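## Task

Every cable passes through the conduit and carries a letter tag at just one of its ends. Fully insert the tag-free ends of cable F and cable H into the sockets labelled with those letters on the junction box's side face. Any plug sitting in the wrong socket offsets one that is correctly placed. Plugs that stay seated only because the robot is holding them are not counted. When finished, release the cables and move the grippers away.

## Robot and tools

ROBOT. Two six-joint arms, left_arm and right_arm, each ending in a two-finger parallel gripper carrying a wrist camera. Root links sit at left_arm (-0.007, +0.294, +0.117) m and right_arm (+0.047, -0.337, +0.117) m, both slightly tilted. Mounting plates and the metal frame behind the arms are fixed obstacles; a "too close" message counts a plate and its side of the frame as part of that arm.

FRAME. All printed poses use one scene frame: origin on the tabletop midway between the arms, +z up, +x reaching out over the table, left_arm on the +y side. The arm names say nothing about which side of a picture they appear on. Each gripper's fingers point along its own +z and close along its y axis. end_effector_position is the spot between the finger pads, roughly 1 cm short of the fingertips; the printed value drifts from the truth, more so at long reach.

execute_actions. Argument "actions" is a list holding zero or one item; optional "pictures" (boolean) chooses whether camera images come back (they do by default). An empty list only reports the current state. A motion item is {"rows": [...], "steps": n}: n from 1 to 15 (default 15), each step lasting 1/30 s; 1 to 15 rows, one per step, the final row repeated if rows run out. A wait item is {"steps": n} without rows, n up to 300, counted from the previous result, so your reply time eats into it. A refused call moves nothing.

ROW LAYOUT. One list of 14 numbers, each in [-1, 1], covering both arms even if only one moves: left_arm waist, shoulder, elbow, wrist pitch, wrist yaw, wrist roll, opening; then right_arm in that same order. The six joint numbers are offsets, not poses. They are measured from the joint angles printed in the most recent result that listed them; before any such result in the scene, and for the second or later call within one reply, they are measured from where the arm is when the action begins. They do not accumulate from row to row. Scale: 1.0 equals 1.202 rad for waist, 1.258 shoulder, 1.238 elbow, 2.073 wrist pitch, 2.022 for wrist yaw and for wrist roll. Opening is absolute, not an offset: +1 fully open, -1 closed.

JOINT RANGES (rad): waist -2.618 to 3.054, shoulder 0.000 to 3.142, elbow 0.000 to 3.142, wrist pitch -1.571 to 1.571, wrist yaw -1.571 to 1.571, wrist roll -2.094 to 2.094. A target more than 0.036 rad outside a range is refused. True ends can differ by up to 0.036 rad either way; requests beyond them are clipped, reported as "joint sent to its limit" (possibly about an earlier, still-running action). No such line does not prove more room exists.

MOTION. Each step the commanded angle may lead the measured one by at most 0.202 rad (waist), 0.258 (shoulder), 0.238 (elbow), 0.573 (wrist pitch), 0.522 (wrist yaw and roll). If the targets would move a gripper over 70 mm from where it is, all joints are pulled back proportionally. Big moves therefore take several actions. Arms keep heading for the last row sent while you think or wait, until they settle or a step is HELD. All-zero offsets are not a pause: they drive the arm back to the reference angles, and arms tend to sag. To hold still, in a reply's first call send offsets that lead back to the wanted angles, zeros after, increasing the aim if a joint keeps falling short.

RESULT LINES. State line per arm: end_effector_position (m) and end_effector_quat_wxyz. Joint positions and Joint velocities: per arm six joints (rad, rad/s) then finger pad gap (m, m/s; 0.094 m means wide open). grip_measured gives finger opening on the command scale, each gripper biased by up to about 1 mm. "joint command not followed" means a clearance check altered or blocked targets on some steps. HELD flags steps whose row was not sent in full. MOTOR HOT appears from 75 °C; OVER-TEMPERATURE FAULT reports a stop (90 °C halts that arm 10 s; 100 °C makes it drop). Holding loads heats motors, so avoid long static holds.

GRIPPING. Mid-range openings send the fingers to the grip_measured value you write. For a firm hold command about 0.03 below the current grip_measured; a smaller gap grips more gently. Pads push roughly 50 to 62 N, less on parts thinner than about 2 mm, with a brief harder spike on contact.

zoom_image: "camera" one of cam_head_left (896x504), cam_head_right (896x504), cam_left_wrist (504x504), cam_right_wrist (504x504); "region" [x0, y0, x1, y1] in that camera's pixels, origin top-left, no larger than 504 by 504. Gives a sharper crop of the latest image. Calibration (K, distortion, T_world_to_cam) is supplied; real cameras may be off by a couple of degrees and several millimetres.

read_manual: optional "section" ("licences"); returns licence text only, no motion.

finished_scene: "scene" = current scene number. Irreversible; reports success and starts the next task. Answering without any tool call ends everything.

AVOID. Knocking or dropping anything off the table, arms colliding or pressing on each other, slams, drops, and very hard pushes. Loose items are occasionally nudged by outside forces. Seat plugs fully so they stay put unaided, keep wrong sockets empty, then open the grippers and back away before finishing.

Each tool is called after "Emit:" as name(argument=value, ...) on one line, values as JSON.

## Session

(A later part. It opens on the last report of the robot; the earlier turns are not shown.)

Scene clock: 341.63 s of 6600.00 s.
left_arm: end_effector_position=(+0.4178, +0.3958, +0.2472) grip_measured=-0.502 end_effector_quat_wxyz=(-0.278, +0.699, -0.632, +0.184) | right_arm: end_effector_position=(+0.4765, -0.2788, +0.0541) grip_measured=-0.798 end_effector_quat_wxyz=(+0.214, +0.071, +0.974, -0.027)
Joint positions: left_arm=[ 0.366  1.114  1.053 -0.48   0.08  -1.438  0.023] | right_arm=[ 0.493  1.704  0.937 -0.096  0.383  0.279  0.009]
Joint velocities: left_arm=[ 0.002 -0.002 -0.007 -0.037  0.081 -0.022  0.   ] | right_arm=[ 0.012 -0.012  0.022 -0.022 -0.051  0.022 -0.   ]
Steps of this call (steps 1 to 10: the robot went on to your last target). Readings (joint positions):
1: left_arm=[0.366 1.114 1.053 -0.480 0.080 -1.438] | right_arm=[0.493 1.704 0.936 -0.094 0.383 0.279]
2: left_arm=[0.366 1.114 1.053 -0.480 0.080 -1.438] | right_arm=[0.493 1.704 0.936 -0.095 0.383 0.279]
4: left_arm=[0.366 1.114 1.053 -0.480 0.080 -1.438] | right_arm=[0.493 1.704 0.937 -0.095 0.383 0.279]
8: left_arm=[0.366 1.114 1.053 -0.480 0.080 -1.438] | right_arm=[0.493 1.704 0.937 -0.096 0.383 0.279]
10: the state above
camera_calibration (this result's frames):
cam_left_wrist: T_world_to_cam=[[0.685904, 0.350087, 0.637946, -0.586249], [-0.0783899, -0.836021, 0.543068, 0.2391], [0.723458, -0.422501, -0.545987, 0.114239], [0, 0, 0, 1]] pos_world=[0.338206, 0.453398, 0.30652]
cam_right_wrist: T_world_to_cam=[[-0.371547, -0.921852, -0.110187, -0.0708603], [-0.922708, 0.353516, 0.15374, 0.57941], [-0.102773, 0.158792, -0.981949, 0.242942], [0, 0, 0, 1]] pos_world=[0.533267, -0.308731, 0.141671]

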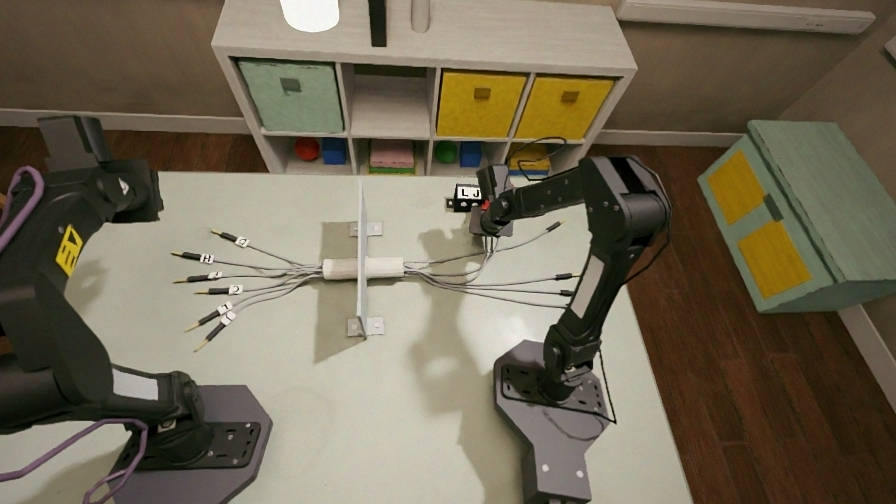

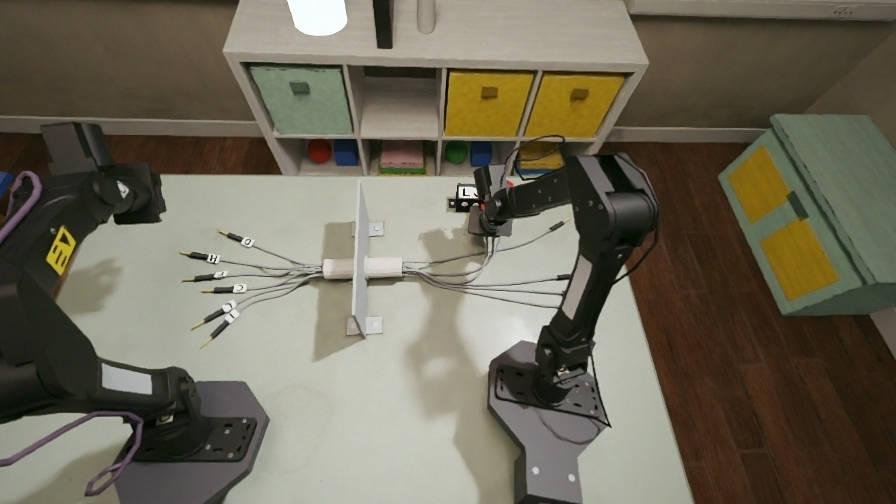

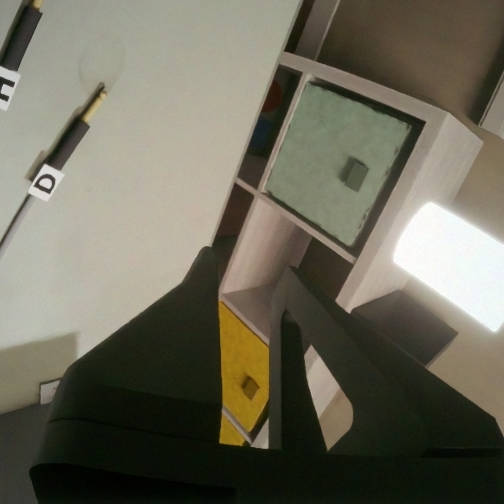

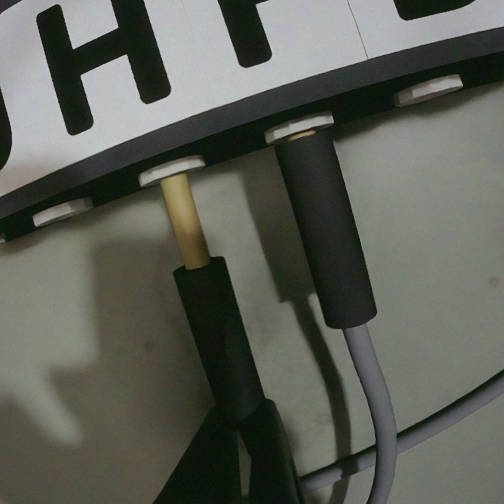

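Emit:
execute_actions(actions=[{"rows":[[0,0,0,0,0,0,-0.5,0,0,-0.02,0.02,0,0,-0.75],[0,0,0,0,0,0,-0.5,0,0,-0.02,0.02,0,0,-0.75],[0,0,0,0,0,0,-0.5,0,0,-0.02,0.02,0,0,-0.75],[0,0,0,0,0,0,-0.5,0,0,-0.02,0.02,0,0,-0.75],[0,0,0,0,0,0,-0.5,0.02,0,-0.02,0.02,-0.01,0,-0.75],[0,0,0,0,0,0,-0.5,0.035,0,-0.02,0.02,-0.01,0,-0.75]],"steps":15}], pictures=false)

Emit:
execute_actions(actions=[{"steps":10}])

Scene clock: 343.90 s of 6600.00 s.
left_arm: end_effector_position=(+0.4178, +0.3958, +0.2472) grip_measured=-0.502 end_effector_quat_wxyz=(-0.278, +0.699, -0.632, +0.184) | right_arm: end_effector_position=(+0.4739, -0.2775, +0.0532) grip_measured=-0.749 end_effector_quat_wxyz=(+0.215, +0.068, +0.974, -0.032)
Joint positions: left_arm=[ 0.366  1.114  1.053 -0.48   0.08  -1.438  0.023] | right_arm=[ 0.502  1.704  0.926 -0.087  0.397  0.279  0.012]
Joint velocities: left_arm=[ 0.007  0.002 -0.012  0.051  0.066  0.022  0.   ] | right_arm=[ 0.002  0.017  0.017  0.007  0.051 -0.037 -0.001]
Steps of this call (steps 1 to 15: the robot went on to your last target; steps 16 to 53: nothing new was sent; steps 54 to 68: all 15 steps of this action). Readings (joint positions):
54: left_arm=[0.366 1.114 1.053 -0.480 0.080 -1.438] | right_arm=[0.493 1.704 0.933 -0.100 0.383 0.279]
55: left_arm=[0.366 1.114 1.053 -0.480 0.080 -1.438] | right_arm=[0.493 1.704 0.930 -0.096 0.386 0.279]
57: left_arm=[0.366 1.114 1.053 -0.480 0.080 -1.438] | right_arm=[0.493 1.704 0.927 -0.090 0.387 0.279]
61: left_arm=[0.366 1.114 1.053 -0.480 0.080 -1.438] | right_arm=[0.500 1.704 0.926 -0.087 0.392 0.279]
68: the state above

Scene clock: 344.23 s of 6600.00 s.
left_arm: end_effector_position=(+0.4178, +0.3958, +0.2472) grip_measured=-0.502 end_effector_quat_wxyz=(-0.278, +0.699, -0.632, +0.184) | right_arm: end_effector_position=(+0.4739, -0.2775, +0.0532) grip_measured=-0.749 end_effector_quat_wxyz=(+0.215, +0.068, +0.974, -0.032)
Joint positions: left_arm=[ 0.366  1.114  1.053 -0.48   0.08  -1.438  0.023] | right_arm=[ 0.502  1.704  0.926 -0.087  0.397  0.279  0.012]
Joint velocities: left_arm=[ 0.002  0.007 -0.012 -0.066 -0.125  0.037  0.001] | right_arm=[ 0.007 -0.007 -0.017  0.007 -0.066 -0.022 -0.   ]
Steps of this call (steps 1 to 10: the robot went on to your last target). Readings (joint positions):
1: left_arm=[0.366 1.114 1.053 -0.480 0.080 -1.438] | right_arm=[0.502 1.704 0.926 -0.087 0.397 0.279]
2: left_arm=[0.366 1.114 1.053 -0.480 0.080 -1.438] | right_arm=[0.502 1.704 0.926 -0.087 0.397 0.279]
4: left_arm=[0.366 1.114 1.053 -0.480 0.080 -1.438] | right_arm=[0.502 1.704 0.926 -0.087 0.397 0.279]
8: left_arm=[0.366 1.114 1.053 -0.480 0.080 -1.438] | right_arm=[0.502 1.704 0.926 -0.087 0.397 0.279]
10: the state above
camera_calibration (this result's frames):
cam_left_wrist: T_world_to_cam=[[0.685904, 0.350087, 0.637946, -0.586249], [-0.0783899, -0.836021, 0.543068, 0.2391], [0.723458, -0.422501, -0.545987, 0.114239], [0, 0, 0, 1]] pos_world=[0.338206, 0.453398, 0.30652]
cam_right_wrist: T_world_to_cam=[[-0.368078, -0.924281, -0.101105, -0.0735511], [-0.924212, 0.3518, 0.148557, 0.577226], [-0.10174, 0.148123, -0.983722, 0.238213], [0, 0, 0, 1]] pos_world=[0.530642, -0.306335, 0.141148]

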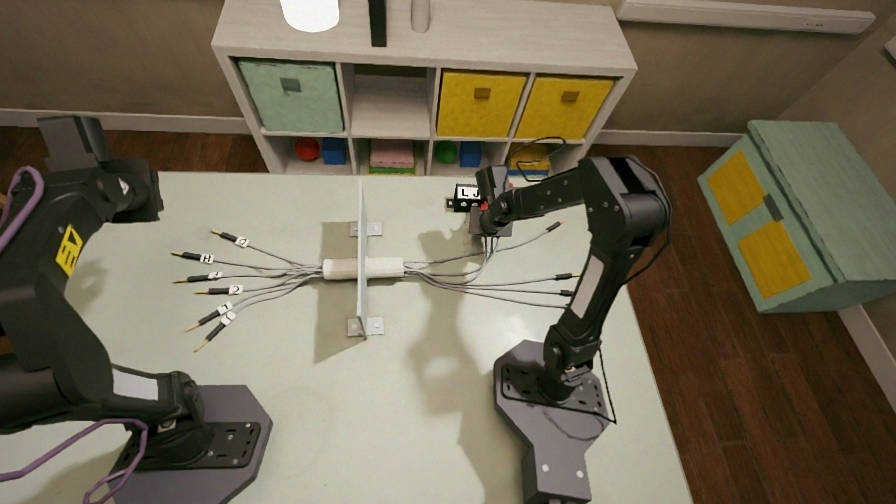

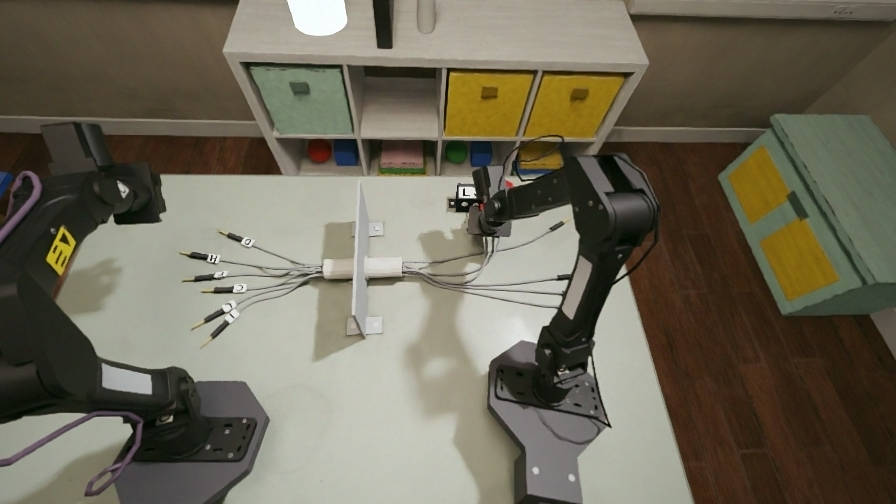

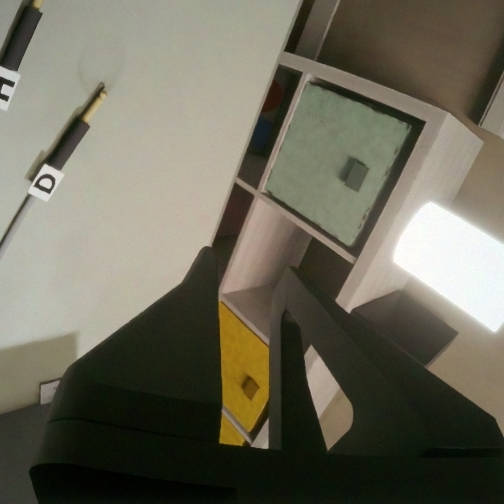

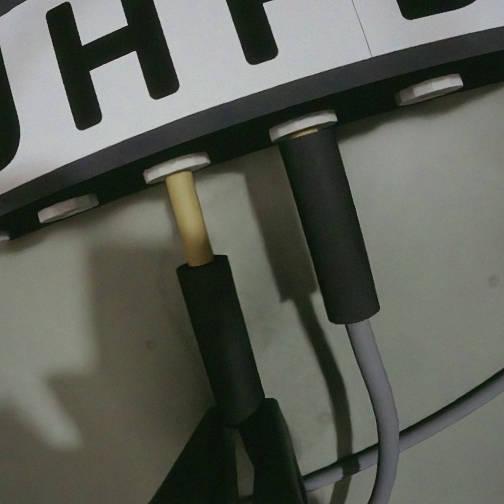

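Emit:
execute_actions(actions=[{"rows":[[0,0,0,0,0,0,-0.5,0,-0.03,-0.035,0.02,0,0,-0.72],[0,0,0,0,0,0,-0.5,0,-0.04,-0.035,0.025,0,0,-0.72],[0,0,0,0,0,0,-0.5,0,-0.04,-0.035,0.025,0,0,-0.72],[0,0,0,0,0,0,-0.5,0,-0.04,-0.035,0.025,0,0,-0.72],[0,0,0,0,0,0,-0.5,0,-0.04,-0.035,0.025,0,0,-0.72],[0,0,0,0,0,0,-0.5,0,-0.04,-0.035,0.025,0,0,-0.72],[0,0,0,0,0,0,-0.5,0,-0.04,-0.035,0.025,0,0,-0.72],[0,0,0,0,0,0,-0.5,0,-0.04,-0.035,0.025,0,0,-0.84]],"steps":15}], pictures=false)

Emit:
execute_actions(actions=[{"steps":10}])

Scene clock: 346.17 s of 6600.00 s.
left_arm: end_effector_position=(+0.4178, +0.3957, +0.2472) grip_measured=-0.502 end_effector_quat_wxyz=(-0.278, +0.699, -0.632, +0.184) | right_arm: end_effector_position=(+0.4700, -0.2794, +0.0537) grip_measured=-0.836 end_effector_quat_wxyz=(+0.220, +0.070, +0.972, -0.032)
Joint positions: left_arm=[ 0.366  1.114  1.053 -0.48   0.081 -1.438  0.023] | right_arm=[ 0.502  1.688  0.897 -0.065  0.401  0.279  0.008]
Joint velocities: left_arm=[-0.027  0.012 -0.012  0.022 -0.037  0.037 -0.001] | right_arm=[-0.007  0.007  0.017 -0.037  0.022  0.007  0.   ]
Steps of this call (steps 1 to 15: the robot went on to your last target; steps 16 to 43: nothing new was sent; steps 44 to 58: all 15 steps of this action). Readings (joint positions):
44: left_arm=[0.366 1.114 1.053 -0.480 0.080 -1.438] | right_arm=[0.502 1.703 0.922 -0.083 0.400 0.279]
45: left_arm=[0.366 1.114 1.053 -0.480 0.080 -1.438] | right_arm=[0.502 1.700 0.914 -0.075 0.401 0.279]
47: left_arm=[0.366 1.114 1.053 -0.480 0.081 -1.438] | right_arm=[0.502 1.693 0.902 -0.069 0.401 0.279]
51: left_arm=[0.366 1.114 1.053 -0.480 0.081 -1.438] | right_arm=[0.502 1.688 0.897 -0.064 0.401 0.279]
58: the state above

Scene clock: 346.50 s of 6600.00 s.
left_arm: end_effector_position=(+0.4178, +0.3957, +0.2472) grip_measured=-0.502 end_effector_quat_wxyz=(-0.278, +0.699, -0.632, +0.184) | right_arm: end_effector_position=(+0.4700, -0.2794, +0.0537) grip_measured=-0.836 end_effector_quat_wxyz=(+0.220, +0.070, +0.972, -0.032)
Joint positions: left_arm=[ 0.366  1.114  1.053 -0.48   0.081 -1.438  0.023] | right_arm=[ 0.502  1.688  0.897 -0.065  0.401  0.279  0.008]
Joint velocities: left_arm=[ 0.007  0.002  0.002  0.022 -0.007 -0.037  0.   ] | right_arm=[-0.002 -0.017 -0.012 -0.007 -0.081  0.022 -0.   ]
Steps of this call (steps 1 to 10: the robot went on to your last target). Readings (joint positions):
1: left_arm=[0.366 1.114 1.053 -0.480 0.081 -1.438] | right_arm=[0.502 1.688 0.898 -0.065 0.401 0.279]
2: left_arm=[0.366 1.114 1.053 -0.480 0.081 -1.438] | right_arm=[0.502 1.688 0.897 -0.065 0.401 0.279]
4: left_arm=[0.366 1.114 1.053 -0.480 0.081 -1.438] | right_arm=[0.502 1.688 0.897 -0.065 0.401 0.279]
8: left_arm=[0.366 1.114 1.053 -0.480 0.081 -1.438] | right_arm=[0.502 1.688 0.897 -0.065 0.401 0.279]
10: the state above
camera_calibration (this result's frames):
cam_left_wrist: T_world_to_cam=[[0.685945, 0.350107, 0.637891, -0.586248], [-0.0786269, -0.835846, 0.543305, 0.239018], [0.723393, -0.422832, -0.545816, 0.114315], [0, 0, 0, 1]] pos_world=[0.338232, 0.453368, 0.306498]
cam_right_wrist: T_world_to_cam=[[-0.370434, -0.923022, -0.103968, -0.0750526], [-0.92435, 0.355303, 0.13906, 0.575728], [-0.0914151, 0.147615, -0.984811, 0.233677], [0, 0, 0, 1]] pos_world=[0.525733, -0.308327, 0.142264]

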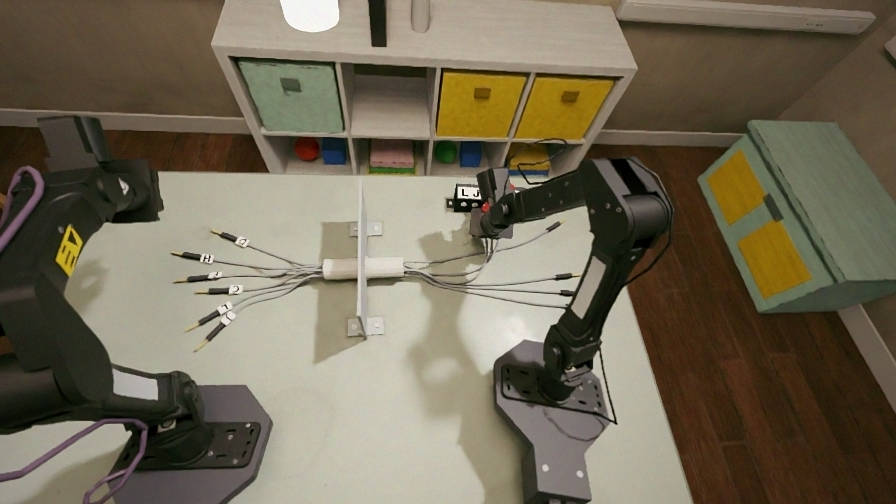

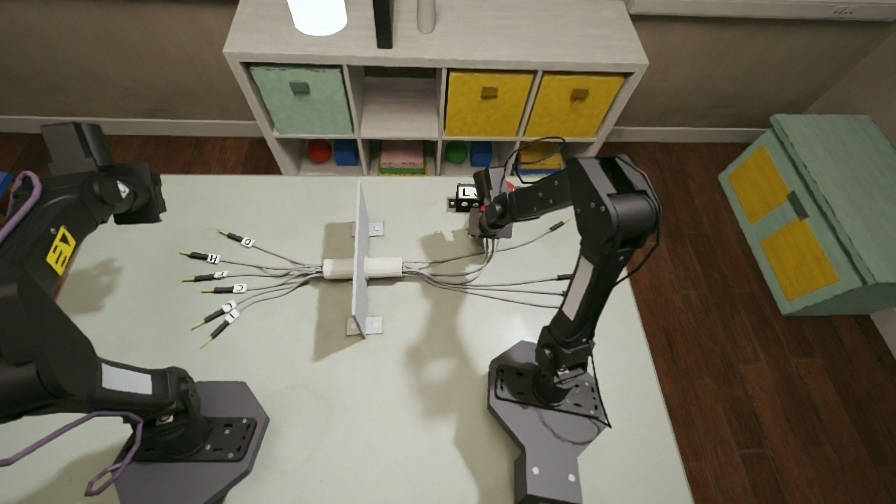

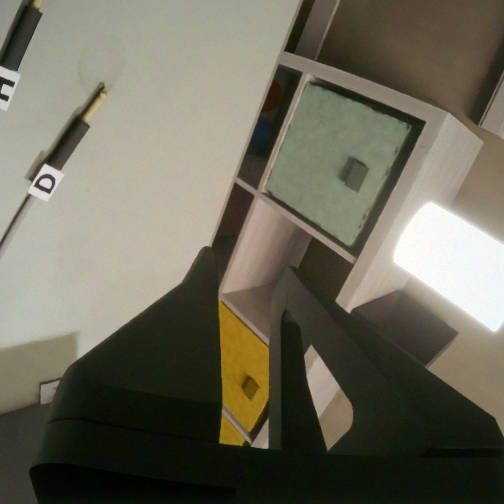

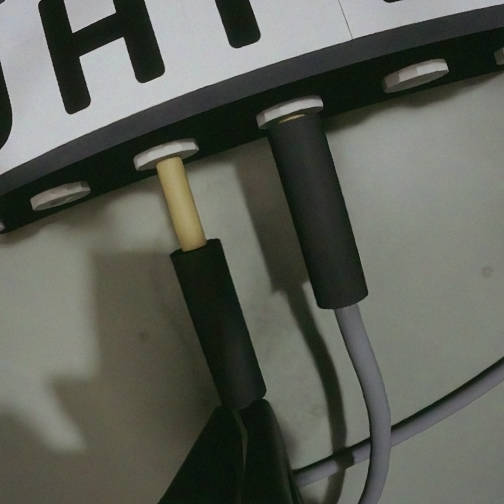

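Emit:
execute_actions(actions=[{"rows":[[0,0,0,0,0,0,-0.5,0.025,0,0,0.02,0,0,-0.84],[0,0,0,0,0,0,-0.5,0.025,0,0,0.02,0,0,-0.84],[0,0,0,0,0,0,-0.5,0.025,0,0.02,0.03,0,0,-0.84],[0,0,0,0,0,0,-0.5,0.025,0,0.035,0.04,0,0,-0.84],[0,0,0,0,0,0,-0.5,0.025,0,0.05,0.05,0,0,-0.84],[0,0,0,0,0,0,-0.5,0.025,0,0.06,0.06,0,0,-0.84],[0,0,0,0,0,0,-0.5,0.025,0,0.07,0.07,0,0,-0.84],[0,0,0,0,0,0,-0.5,0.025,0,0.08,0.08,0,0,-0.84],[0,0,0,0,0,0,-0.5,0.025,0,0.09,0.09,0,0,-0.84]],"steps":15}], pictures=false)

Emit:
execute_actions(actions=[{"steps":10}])

Scene clock: 348.37 s of 6600.00 s.
left_arm: end_effector_position=(+0.4178, +0.3957, +0.2472) grip_measured=-0.502 end_effector_quat_wxyz=(-0.278, +0.699, -0.632, +0.184) | right_arm: end_effector_position=(+0.4730, -0.2760, +0.0579) grip_measured=-0.836 end_effector_quat_wxyz=(+0.217, +0.065, +0.973, -0.034)
Joint positions: left_arm=[ 0.366  1.114  1.053 -0.48   0.081 -1.438  0.023] | right_arm=[ 0.513  1.69   0.925 -0.099  0.408  0.279  0.008]
Joint velocities: left_arm=[-0.002 -0.012 -0.027 -0.007 -0.022 -0.007 -0.001] | right_arm=[ 0.002  0.081  0.022  0.037 -0.007 -0.007  0.   ]
Steps of this call (steps 1 to 15: the robot went on to your last target; steps 16 to 41: nothing new was sent; steps 42 to 56: all 15 steps of this action). Readings (joint positions):
42: left_arm=[0.366 1.114 1.053 -0.480 0.081 -1.438] | right_arm=[0.503 1.688 0.898 -0.065 0.401 0.279]
43: left_arm=[0.366 1.114 1.053 -0.480 0.081 -1.438] | right_arm=[0.505 1.688 0.897 -0.065 0.402 0.279]
45: left_arm=[0.366 1.114 1.053 -0.480 0.081 -1.438] | right_arm=[0.509 1.688 0.898 -0.062 0.406 0.279]
49: left_arm=[0.366 1.114 1.053 -0.480 0.081 -1.438] | right_arm=[0.511 1.688 0.910 -0.073 0.408 0.279]
56: the state above

Scene clock: 348.70 s of 6600.00 s.
left_arm: end_effector_position=(+0.4178, +0.3957, +0.2472) grip_measured=-0.502 end_effector_quat_wxyz=(-0.278, +0.699, -0.632, +0.184) | right_arm: end_effector_position=(+0.4729, -0.2762, +0.0565) grip_measured=-0.836 end_effector_quat_wxyz=(+0.216, +0.065, +0.974, -0.036)
Joint positions: left_arm=[ 0.366  1.114  1.053 -0.48   0.081 -1.438  0.023] | right_arm=[ 0.513  1.695  0.927 -0.099  0.411  0.279  0.008]
Joint velocities: left_arm=[-0.007  0.002  0.002  0.022 -0.022  0.037 -0.   ] | right_arm=[ 0.002  0.007  0.007 -0.022 -0.066  0.022 -0.001]
Steps of this call (steps 1 to 10: the robot went on to your last target). Readings (joint positions):
1: left_arm=[0.366 1.114 1.053 -0.480 0.081 -1.438] | right_arm=[0.513 1.692 0.926 -0.099 0.408 0.279]
2: left_arm=[0.366 1.114 1.053 -0.480 0.081 -1.438] | right_arm=[0.513 1.694 0.926 -0.099 0.410 0.279]
4: left_arm=[0.366 1.114 1.053 -0.480 0.081 -1.438] | right_arm=[0.513 1.695 0.927 -0.099 0.411 0.279]
8: left_arm=[0.366 1.114 1.053 -0.480 0.081 -1.438] | right_arm=[0.513 1.695 0.927 -0.099 0.411 0.279]
10: the state above
camera_calibration (this result's frames):
cam_left_wrist: T_world_to_cam=[[0.685945, 0.350107, 0.637891, -0.586248], [-0.0786269, -0.835846, 0.543305, 0.239018], [0.723393, -0.422832, -0.545816, 0.114315], [0, 0, 0, 1]] pos_world=[0.338232, 0.453368, 0.306498]
cam_right_wrist: T_world_to_cam=[[-0.36348, -0.926952, -0.0929627, -0.0757905], [-0.926092, 0.348689, 0.144118, 0.575642], [-0.101175, 0.138476, -0.985184, 0.238365], [0, 0, 0, 1]] pos_world=[0.529666, -0.303982, 0.144827]

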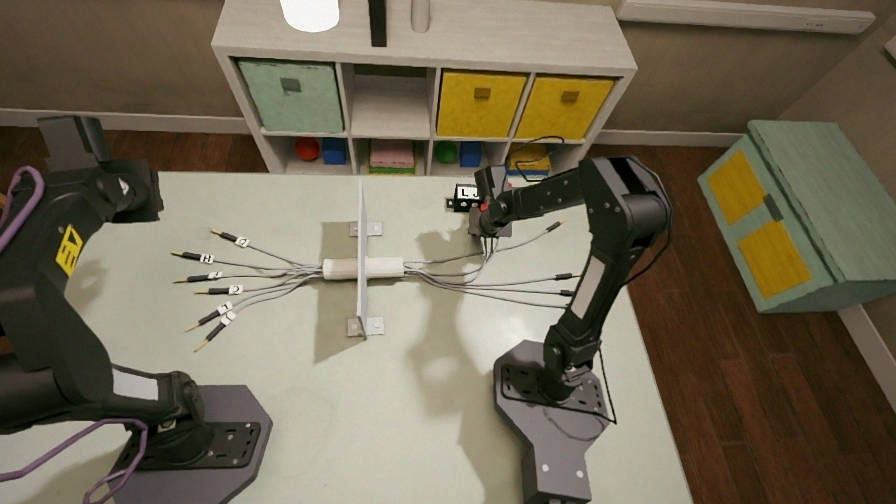

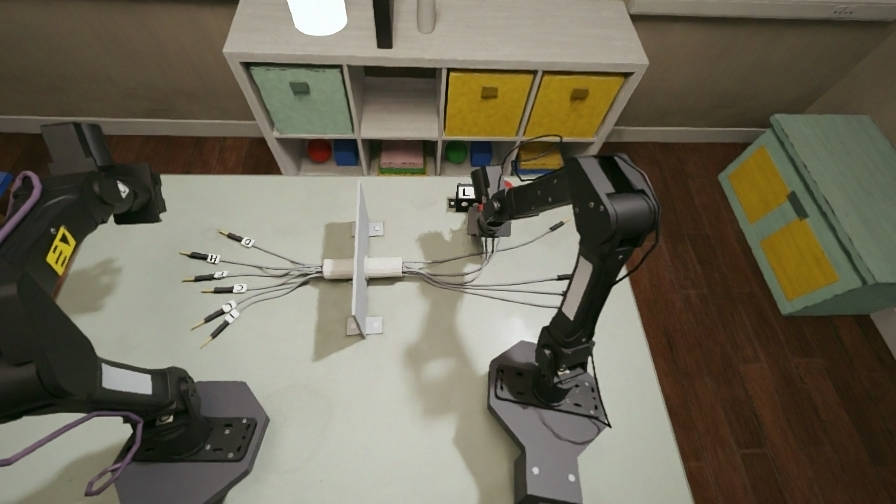

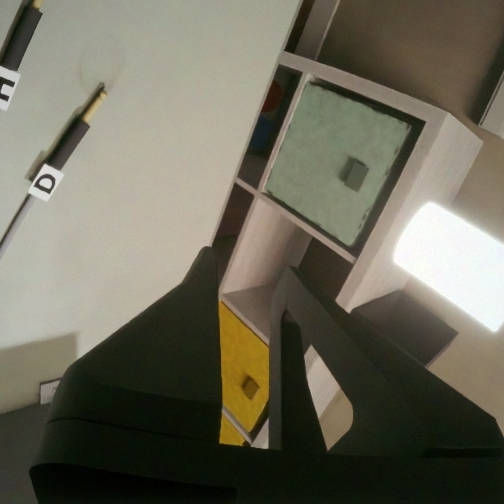

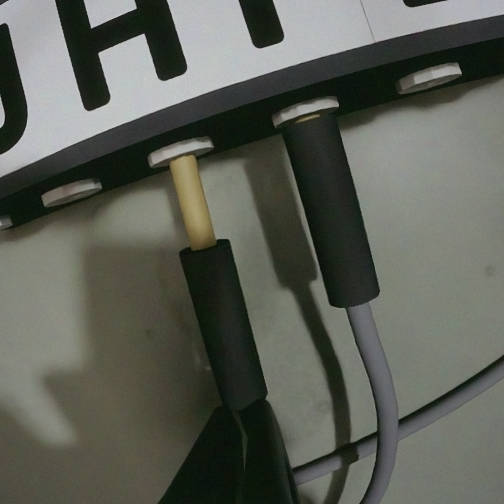

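Emit:
execute_actions(actions=[{"rows":[[0,0,0,0,0,0,-0.5,0,-0.04,-0.03,0,0,0,-0.84],[0,0,0,0,0,0,-0.5,0,-0.06,-0.045,0.015,0,0,-0.84],[0,0,0,0,0,0,-0.5,-0.01,-0.075,-0.06,0.03,-0.01,0,-0.8],[0,0,0,0,0,0,-0.5,-0.02,-0.08,-0.075,0.045,-0.02,0,-0.75],[0,0,0,0,0,0,-0.5,-0.03,-0.08,-0.09,0.06,-0.03,0,-0.7],[0,0,0,0,0,0,-0.5,-0.03,-0.08,-0.105,0.08,-0.03,0,-0.65],[0,0,0,0,0,0,-0.5,-0.03,-0.08,-0.12,0.10,-0.03,0,-0.62],[0,0,0,0,0,0,-0.5,-0.03,-0.08,-0.12,0.115,-0.03,0,-0.62]],"steps":15}], pictures=false)

Emit:
execute_actions(actions=[{"steps":12}])

Scene clock: 350.63 s of 6600.00 s.
left_arm: end_effector_position=(+0.4178, +0.3957, +0.2472) grip_measured=-0.502 end_effector_quat_wxyz=(-0.278, +0.699, -0.632, +0.184) | right_arm: end_effector_position=(+0.4726, -0.2824, +0.0650) grip_measured=-0.623 end_effector_quat_wxyz=(+0.270, +0.090, +0.959, -0.001)
Joint positions: left_arm=[ 0.366  1.114  1.053 -0.48   0.081 -1.438  0.023] | right_arm=[0.483 1.62  0.791 0.097 0.358 0.279 0.018]
Joint velocities: left_arm=[-0.012  0.007  0.002  0.007  0.022 -0.007  0.001] | right_arm=[-0.012  0.017  0.007  0.212 -0.022  0.007 -0.001]
Steps of this call (steps 1 to 15: the robot went on to your last target; steps 16 to 43: nothing new was sent; steps 44 to 58: all 15 steps of this action). Readings (joint positions):
44: left_arm=[0.366 1.114 1.053 -0.480 0.081 -1.438] | right_arm=[0.513 1.694 0.921 -0.106 0.413 0.279]
45: left_arm=[0.366 1.114 1.053 -0.480 0.081 -1.438] | right_arm=[0.513 1.687 0.911 -0.102 0.413 0.279]
47: left_arm=[0.366 1.114 1.053 -0.480 0.081 -1.438] | right_arm=[0.512 1.658 0.879 -0.083 0.402 0.279]
51: left_arm=[0.366 1.114 1.053 -0.480 0.081 -1.438] | right_arm=[0.488 1.620 0.813 0.008 0.374 0.279]
58: the state above

Scene clock: 351.03 s of 6600.00 s.
left_arm: end_effector_position=(+0.4178, +0.3957, +0.2472) grip_measured=-0.502 end_effector_quat_wxyz=(-0.278, +0.699, -0.632, +0.184) | right_arm: end_effector_position=(+0.4775, -0.2810, +0.0679) grip_measured=-0.623 end_effector_quat_wxyz=(+0.280, +0.093, +0.955, +0.004)
Joint positions: left_arm=[ 0.366  1.114  1.053 -0.48   0.081 -1.438  0.023] | right_arm=[0.483 1.62  0.791 0.122 0.353 0.279 0.018]
Joint velocities: left_arm=[ 0.002 -0.012 -0.012 -0.051 -0.022  0.022 -0.001] | right_arm=[ 0.007  0.012  0.002 -0.051 -0.081 -0.081 -0.   ]
Steps of this call (steps 1 to 12: the robot went on to your last target). Readings (joint positions):
1: left_arm=[0.366 1.114 1.053 -0.480 0.081 -1.438] | right_arm=[0.483 1.620 0.791 0.103 0.357 0.279]
2: left_arm=[0.366 1.114 1.053 -0.480 0.081 -1.438] | right_arm=[0.483 1.620 0.791 0.108 0.356 0.279]
4: left_arm=[0.366 1.114 1.053 -0.480 0.081 -1.438] | right_arm=[0.483 1.620 0.791 0.114 0.355 0.279]
8: left_arm=[0.366 1.114 1.053 -0.480 0.081 -1.438] | right_arm=[0.483 1.620 0.791 0.120 0.354 0.279]
12: the state above
camera_calibration (this result's frames):
cam_left_wrist: T_world_to_cam=[[0.685945, 0.350107, 0.637891, -0.586248], [-0.0786269, -0.835846, 0.543305, 0.239018], [0.723393, -0.422832, -0.545816, 0.114315], [0, 0, 0, 1]] pos_world=[0.338232, 0.453368, 0.306498]
cam_right_wrist: T_world_to_cam=[[-0.374141, -0.9011, -0.219177, -0.056542], [-0.926376, 0.374103, 0.0433036, 0.594093], [0.0429736, 0.219241, -0.974724, 0.203912], [0, 0, 0, 1]] pos_world=[0.520436, -0.317908, 0.160639]

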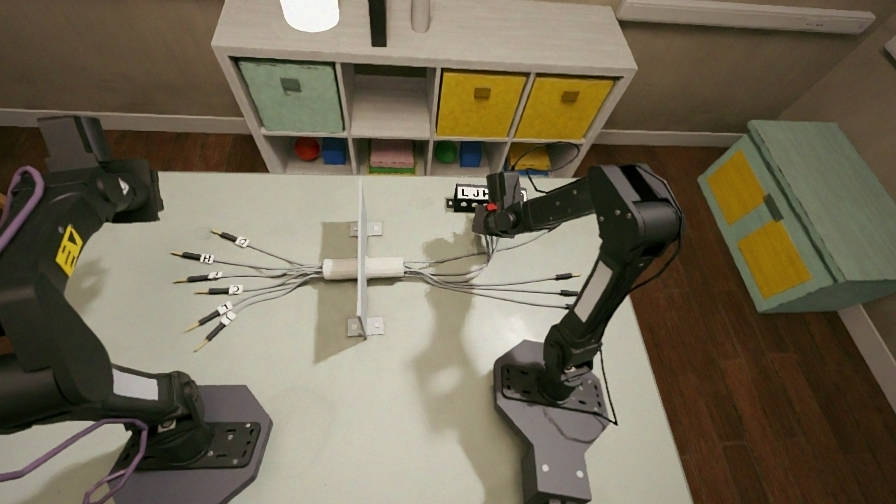

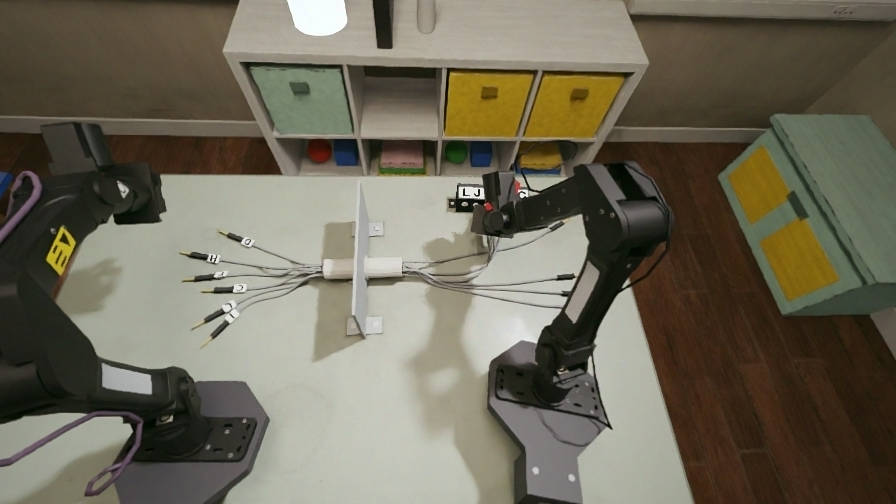

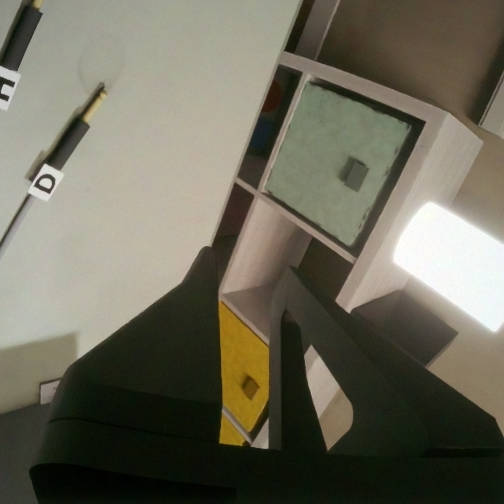

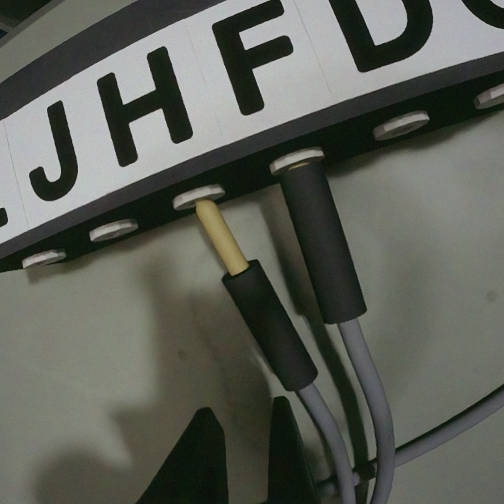

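Emit:
execute_actions(actions=[{"rows":[[0,0,0,0,0,0,-0.5,-0.02,0,-0.02,0.008,0,0,-0.55],[0,0,0,0,0,0,-0.5,-0.04,0,-0.02,0.008,0,-0.02,-0.5],[0,0,0,0,0,0,-0.5,-0.04,0,-0.02,0.008,0,-0.04,-0.5]],"steps":12}], pictures=false)

Emit:
execute_actions(actions=[{"steps":10}])

Scene clock: 355.13 s of 6600.00 s.
left_arm: end_effector_position=(+0.4178, +0.3957, +0.2472) grip_measured=-0.502 end_effector_quat_wxyz=(-0.278, +0.699, -0.632, +0.184) | right_arm: end_effector_position=(+0.4795, -0.2989, +0.0651) grip_measured=-0.503 end_effector_quat_wxyz=(+0.279, +0.080, +0.957, -0.016)
Joint positions: left_arm=[ 0.366  1.114  1.053 -0.48   0.081 -1.438  0.023] | right_arm=[0.439 1.62  0.791 0.124 0.35  0.215 0.023]
Joint velocities: left_arm=[-0.012  0.002 -0.002 -0.037  0.007 -0.081 -0.001] | right_arm=[-0.022  0.002 -0.027  0.037  0.081 -0.051  0.   ]
Steps of this call (steps 1 to 30: the robot went on to your last target; steps 31 to 90: nothing new was sent; then 0.70 s passed at rest; steps 91 to 102: all 12 steps of this action). Readings (joint positions):
91: left_arm=[0.366 1.114 1.053 -0.480 0.081 -1.438] | right_arm=[0.481 1.620 0.791 0.123 0.353 0.279]
92: left_arm=[0.366 1.114 1.053 -0.480 0.081 -1.438] | right_arm=[0.477 1.620 0.791 0.123 0.351 0.275]
94: left_arm=[0.366 1.114 1.053 -0.480 0.081 -1.438] | right_arm=[0.457 1.620 0.791 0.124 0.350 0.252]
98: left_arm=[0.366 1.114 1.053 -0.480 0.081 -1.438] | right_arm=[0.439 1.620 0.791 0.124 0.350 0.226]
102: the state above

Scene clock: 355.47 s of 6600.00 s.
left_arm: end_effector_position=(+0.4178, +0.3957, +0.2472) grip_measured=-0.502 end_effector_quat_wxyz=(-0.278, +0.699, -0.632, +0.184) | right_arm: end_effector_position=(+0.4795, -0.2989, +0.0651) grip_measured=-0.503 end_effector_quat_wxyz=(+0.279, +0.077, +0.957, -0.017)
Joint positions: left_arm=[ 0.366  1.114  1.053 -0.48   0.081 -1.438  0.023] | right_arm=[0.439 1.62  0.791 0.124 0.35  0.209 0.023]
Joint velocities: left_arm=[-0.012  0.022  0.007  0.066  0.007 -0.066  0.   ] | right_arm=[-0.002 -0.022 -0.022  0.037  0.007 -0.051  0.   ]
Steps of this call (steps 1 to 10: the robot went on to your last target). Readings (joint positions):
1: left_arm=[0.366 1.114 1.053 -0.480 0.081 -1.438] | right_arm=[0.439 1.620 0.791 0.124 0.350 0.214]
2: left_arm=[0.366 1.114 1.053 -0.480 0.081 -1.438] | right_arm=[0.439 1.620 0.791 0.124 0.350 0.213]
4: left_arm=[0.366 1.114 1.053 -0.480 0.081 -1.438] | right_arm=[0.439 1.620 0.791 0.124 0.350 0.211]
8: left_arm=[0.366 1.114 1.053 -0.480 0.081 -1.438] | right_arm=[0.439 1.620 0.791 0.124 0.350 0.209]
10: the state above
camera_calibration (this result's frames):
cam_left_wrist: T_world_to_cam=[[0.685945, 0.350107, 0.637891, -0.586248], [-0.0786269, -0.835846, 0.543305, 0.239018], [0.723393, -0.422832, -0.545816, 0.114315], [0, 0, 0, 1]] pos_world=[0.338232, 0.453368, 0.306498]
cam_right_wrist: T_world_to_cam=[[-0.358125, -0.917755, -0.171675, -0.0882975], [-0.933159, 0.357927, 0.0331916, 0.601782], [0.0309855, 0.172087, -0.984594, 0.19726], [0, 0, 0, 1]] pos_world=[0.523825, -0.330375, 0.159088]

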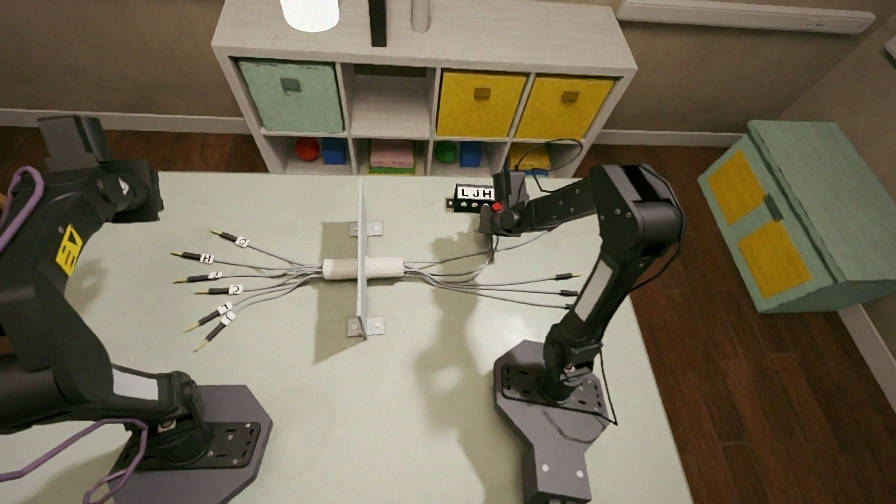

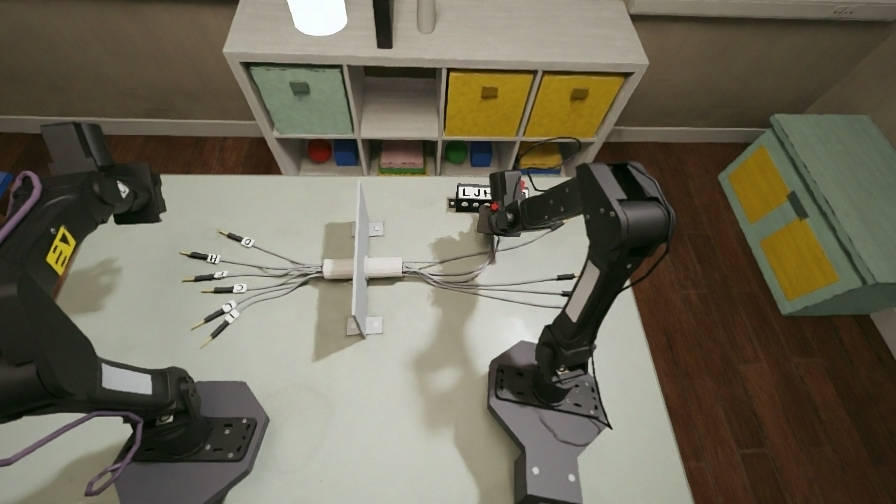

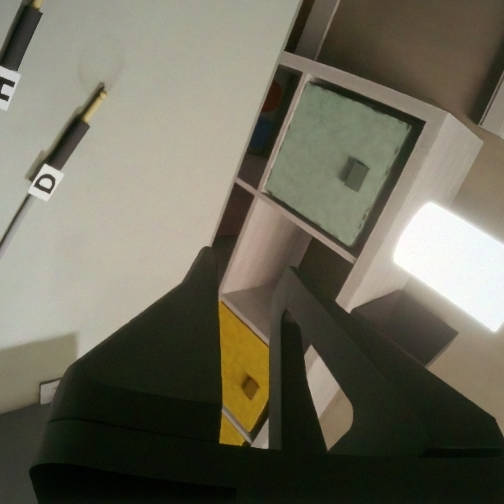

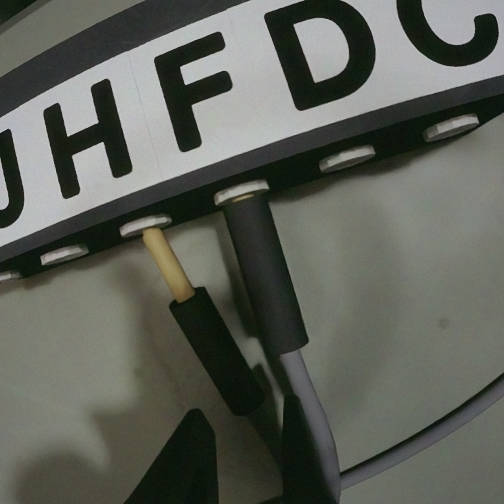

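Emit:
execute_actions(actions=[{"rows":[[0,0,0,0,0,0,-0.5,0.019,0,-0.025,0.01,0,0,-0.5],[0,0,0,0,0,0,-0.5,0.019,0.02,-0.025,0.012,0,0,-0.5],[0,0,0,0,0,0,-0.5,0.019,0.03,-0.025,0.016,0,0,-0.5],[0,0,0,0,0,0,-0.5,0.019,0.04,-0.025,0.02,0,0,-0.5],[0,0,0,0,0,0,-0.5,0.019,0.05,-0.025,0.024,0,0,-0.5],[0,0,0,0,0,0,-0.5,0.019,0.058,-0.025,0.028,0,0,-0.5]],"steps":15}], pictures=false)

Emit:
execute_actions(actions=[{"steps":10}])

Scene clock: 356.83 s of 6600.00 s.
left_arm: end_effector_position=(+0.4178, +0.3957, +0.2472) grip_measured=-0.502 end_effector_quat_wxyz=(-0.278, +0.699, -0.632, +0.184) | right_arm: end_effector_position=(+0.4710, -0.2934, +0.0417) grip_measured=-0.503 end_effector_quat_wxyz=(+0.260, +0.069, +0.963, -0.020)
Joint positions: left_arm=[ 0.366  1.114  1.053 -0.48   0.081 -1.438  0.023] | right_arm=[0.444 1.691 0.782 0.161 0.35  0.208 0.023]
Joint velocities: left_arm=[ 0.027 -0.012 -0.002 -0.022 -0.037 -0.007 -0.   ] | right_arm=[-0.002  0.017  0.002  0.066 -0.037 -0.022 -0.   ]
Steps of this call (steps 1 to 15: the robot went on to your last target; steps 16 to 26: nothing new was sent; steps 27 to 41: all 15 steps of this action). Readings (joint positions):
27: left_arm=[0.366 1.114 1.053 -0.480 0.081 -1.438] | right_arm=[0.439 1.620 0.789 0.125 0.350 0.208]
28: left_arm=[0.366 1.114 1.053 -0.480 0.081 -1.438] | right_arm=[0.440 1.620 0.786 0.129 0.350 0.208]
30: left_arm=[0.366 1.114 1.053 -0.480 0.081 -1.438] | right_arm=[0.443 1.630 0.782 0.137 0.350 0.208]
34: left_arm=[0.366 1.114 1.053 -0.480 0.081 -1.438] | right_arm=[0.444 1.678 0.782 0.153 0.350 0.208]
41: the state above

Scene clock: 357.17 s of 6600.00 s.
left_arm: end_effector_position=(+0.4178, +0.3957, +0.2472) grip_measured=-0.502 end_effector_quat_wxyz=(-0.278, +0.699, -0.632, +0.184) | right_arm: end_effector_position=(+0.4719, -0.2933, +0.0421) grip_measured=-0.503 end_effector_quat_wxyz=(+0.261, +0.069, +0.963, -0.019)
Joint positions: left_arm=[ 0.366  1.114  1.053 -0.48   0.081 -1.438  0.023] | right_arm=[0.444 1.691 0.782 0.165 0.35  0.208 0.023]
Joint velocities: left_arm=[-0.002 -0.007 -0.007 -0.037  0.007 -0.081 -0.   ] | right_arm=[ 0.012 -0.002 -0.012  0.007  0.037  0.022 -0.   ]
Steps of this call (steps 1 to 10: the robot went on to your last target). Readings (joint positions):
1: left_arm=[0.366 1.114 1.053 -0.480 0.081 -1.438] | right_arm=[0.444 1.691 0.782 0.161 0.350 0.208]
2: left_arm=[0.366 1.114 1.053 -0.480 0.081 -1.438] | right_arm=[0.444 1.691 0.782 0.162 0.350 0.208]
4: left_arm=[0.366 1.114 1.053 -0.480 0.081 -1.438] | right_arm=[0.444 1.691 0.782 0.164 0.350 0.208]
8: left_arm=[0.366 1.114 1.053 -0.480 0.081 -1.438] | right_arm=[0.444 1.691 0.782 0.165 0.350 0.208]
10: the state above
camera_calibration (this result's frames):
cam_left_wrist: T_world_to_cam=[[0.685945, 0.350107, 0.637891, -0.586248], [-0.0786269, -0.835846, 0.543305, 0.239018], [0.723393, -0.422832, -0.545816, 0.114315], [0, 0, 0, 1]] pos_world=[0.338232, 0.453368, 0.306498]
cam_right_wrist: T_world_to_cam=[[-0.351513, -0.923605, -0.152943, -0.095437], [-0.936156, 0.345542, 0.0649033, 0.589869], [-0.00709655, 0.165993, -0.986101, 0.19018], [0, 0, 0, 1]] pos_world=[0.520012, -0.323539, 0.134656]

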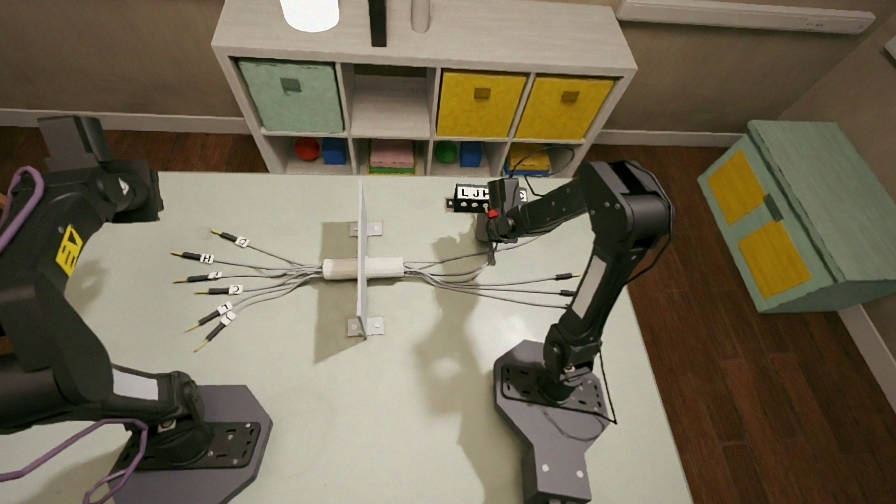

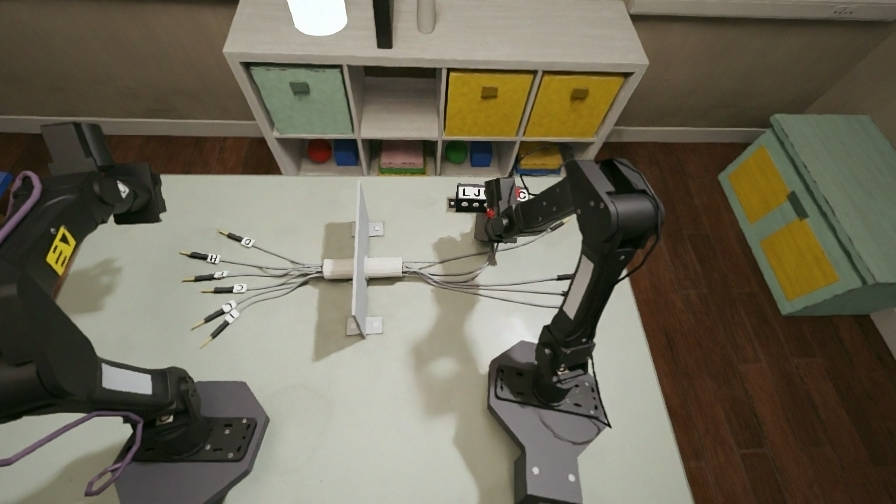

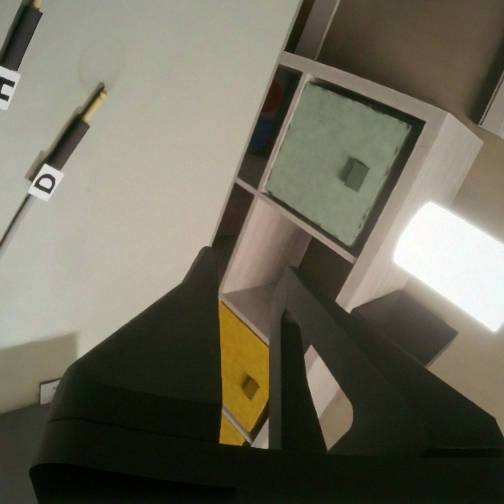

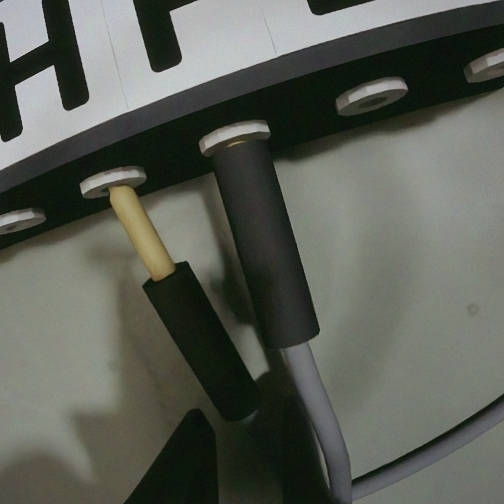

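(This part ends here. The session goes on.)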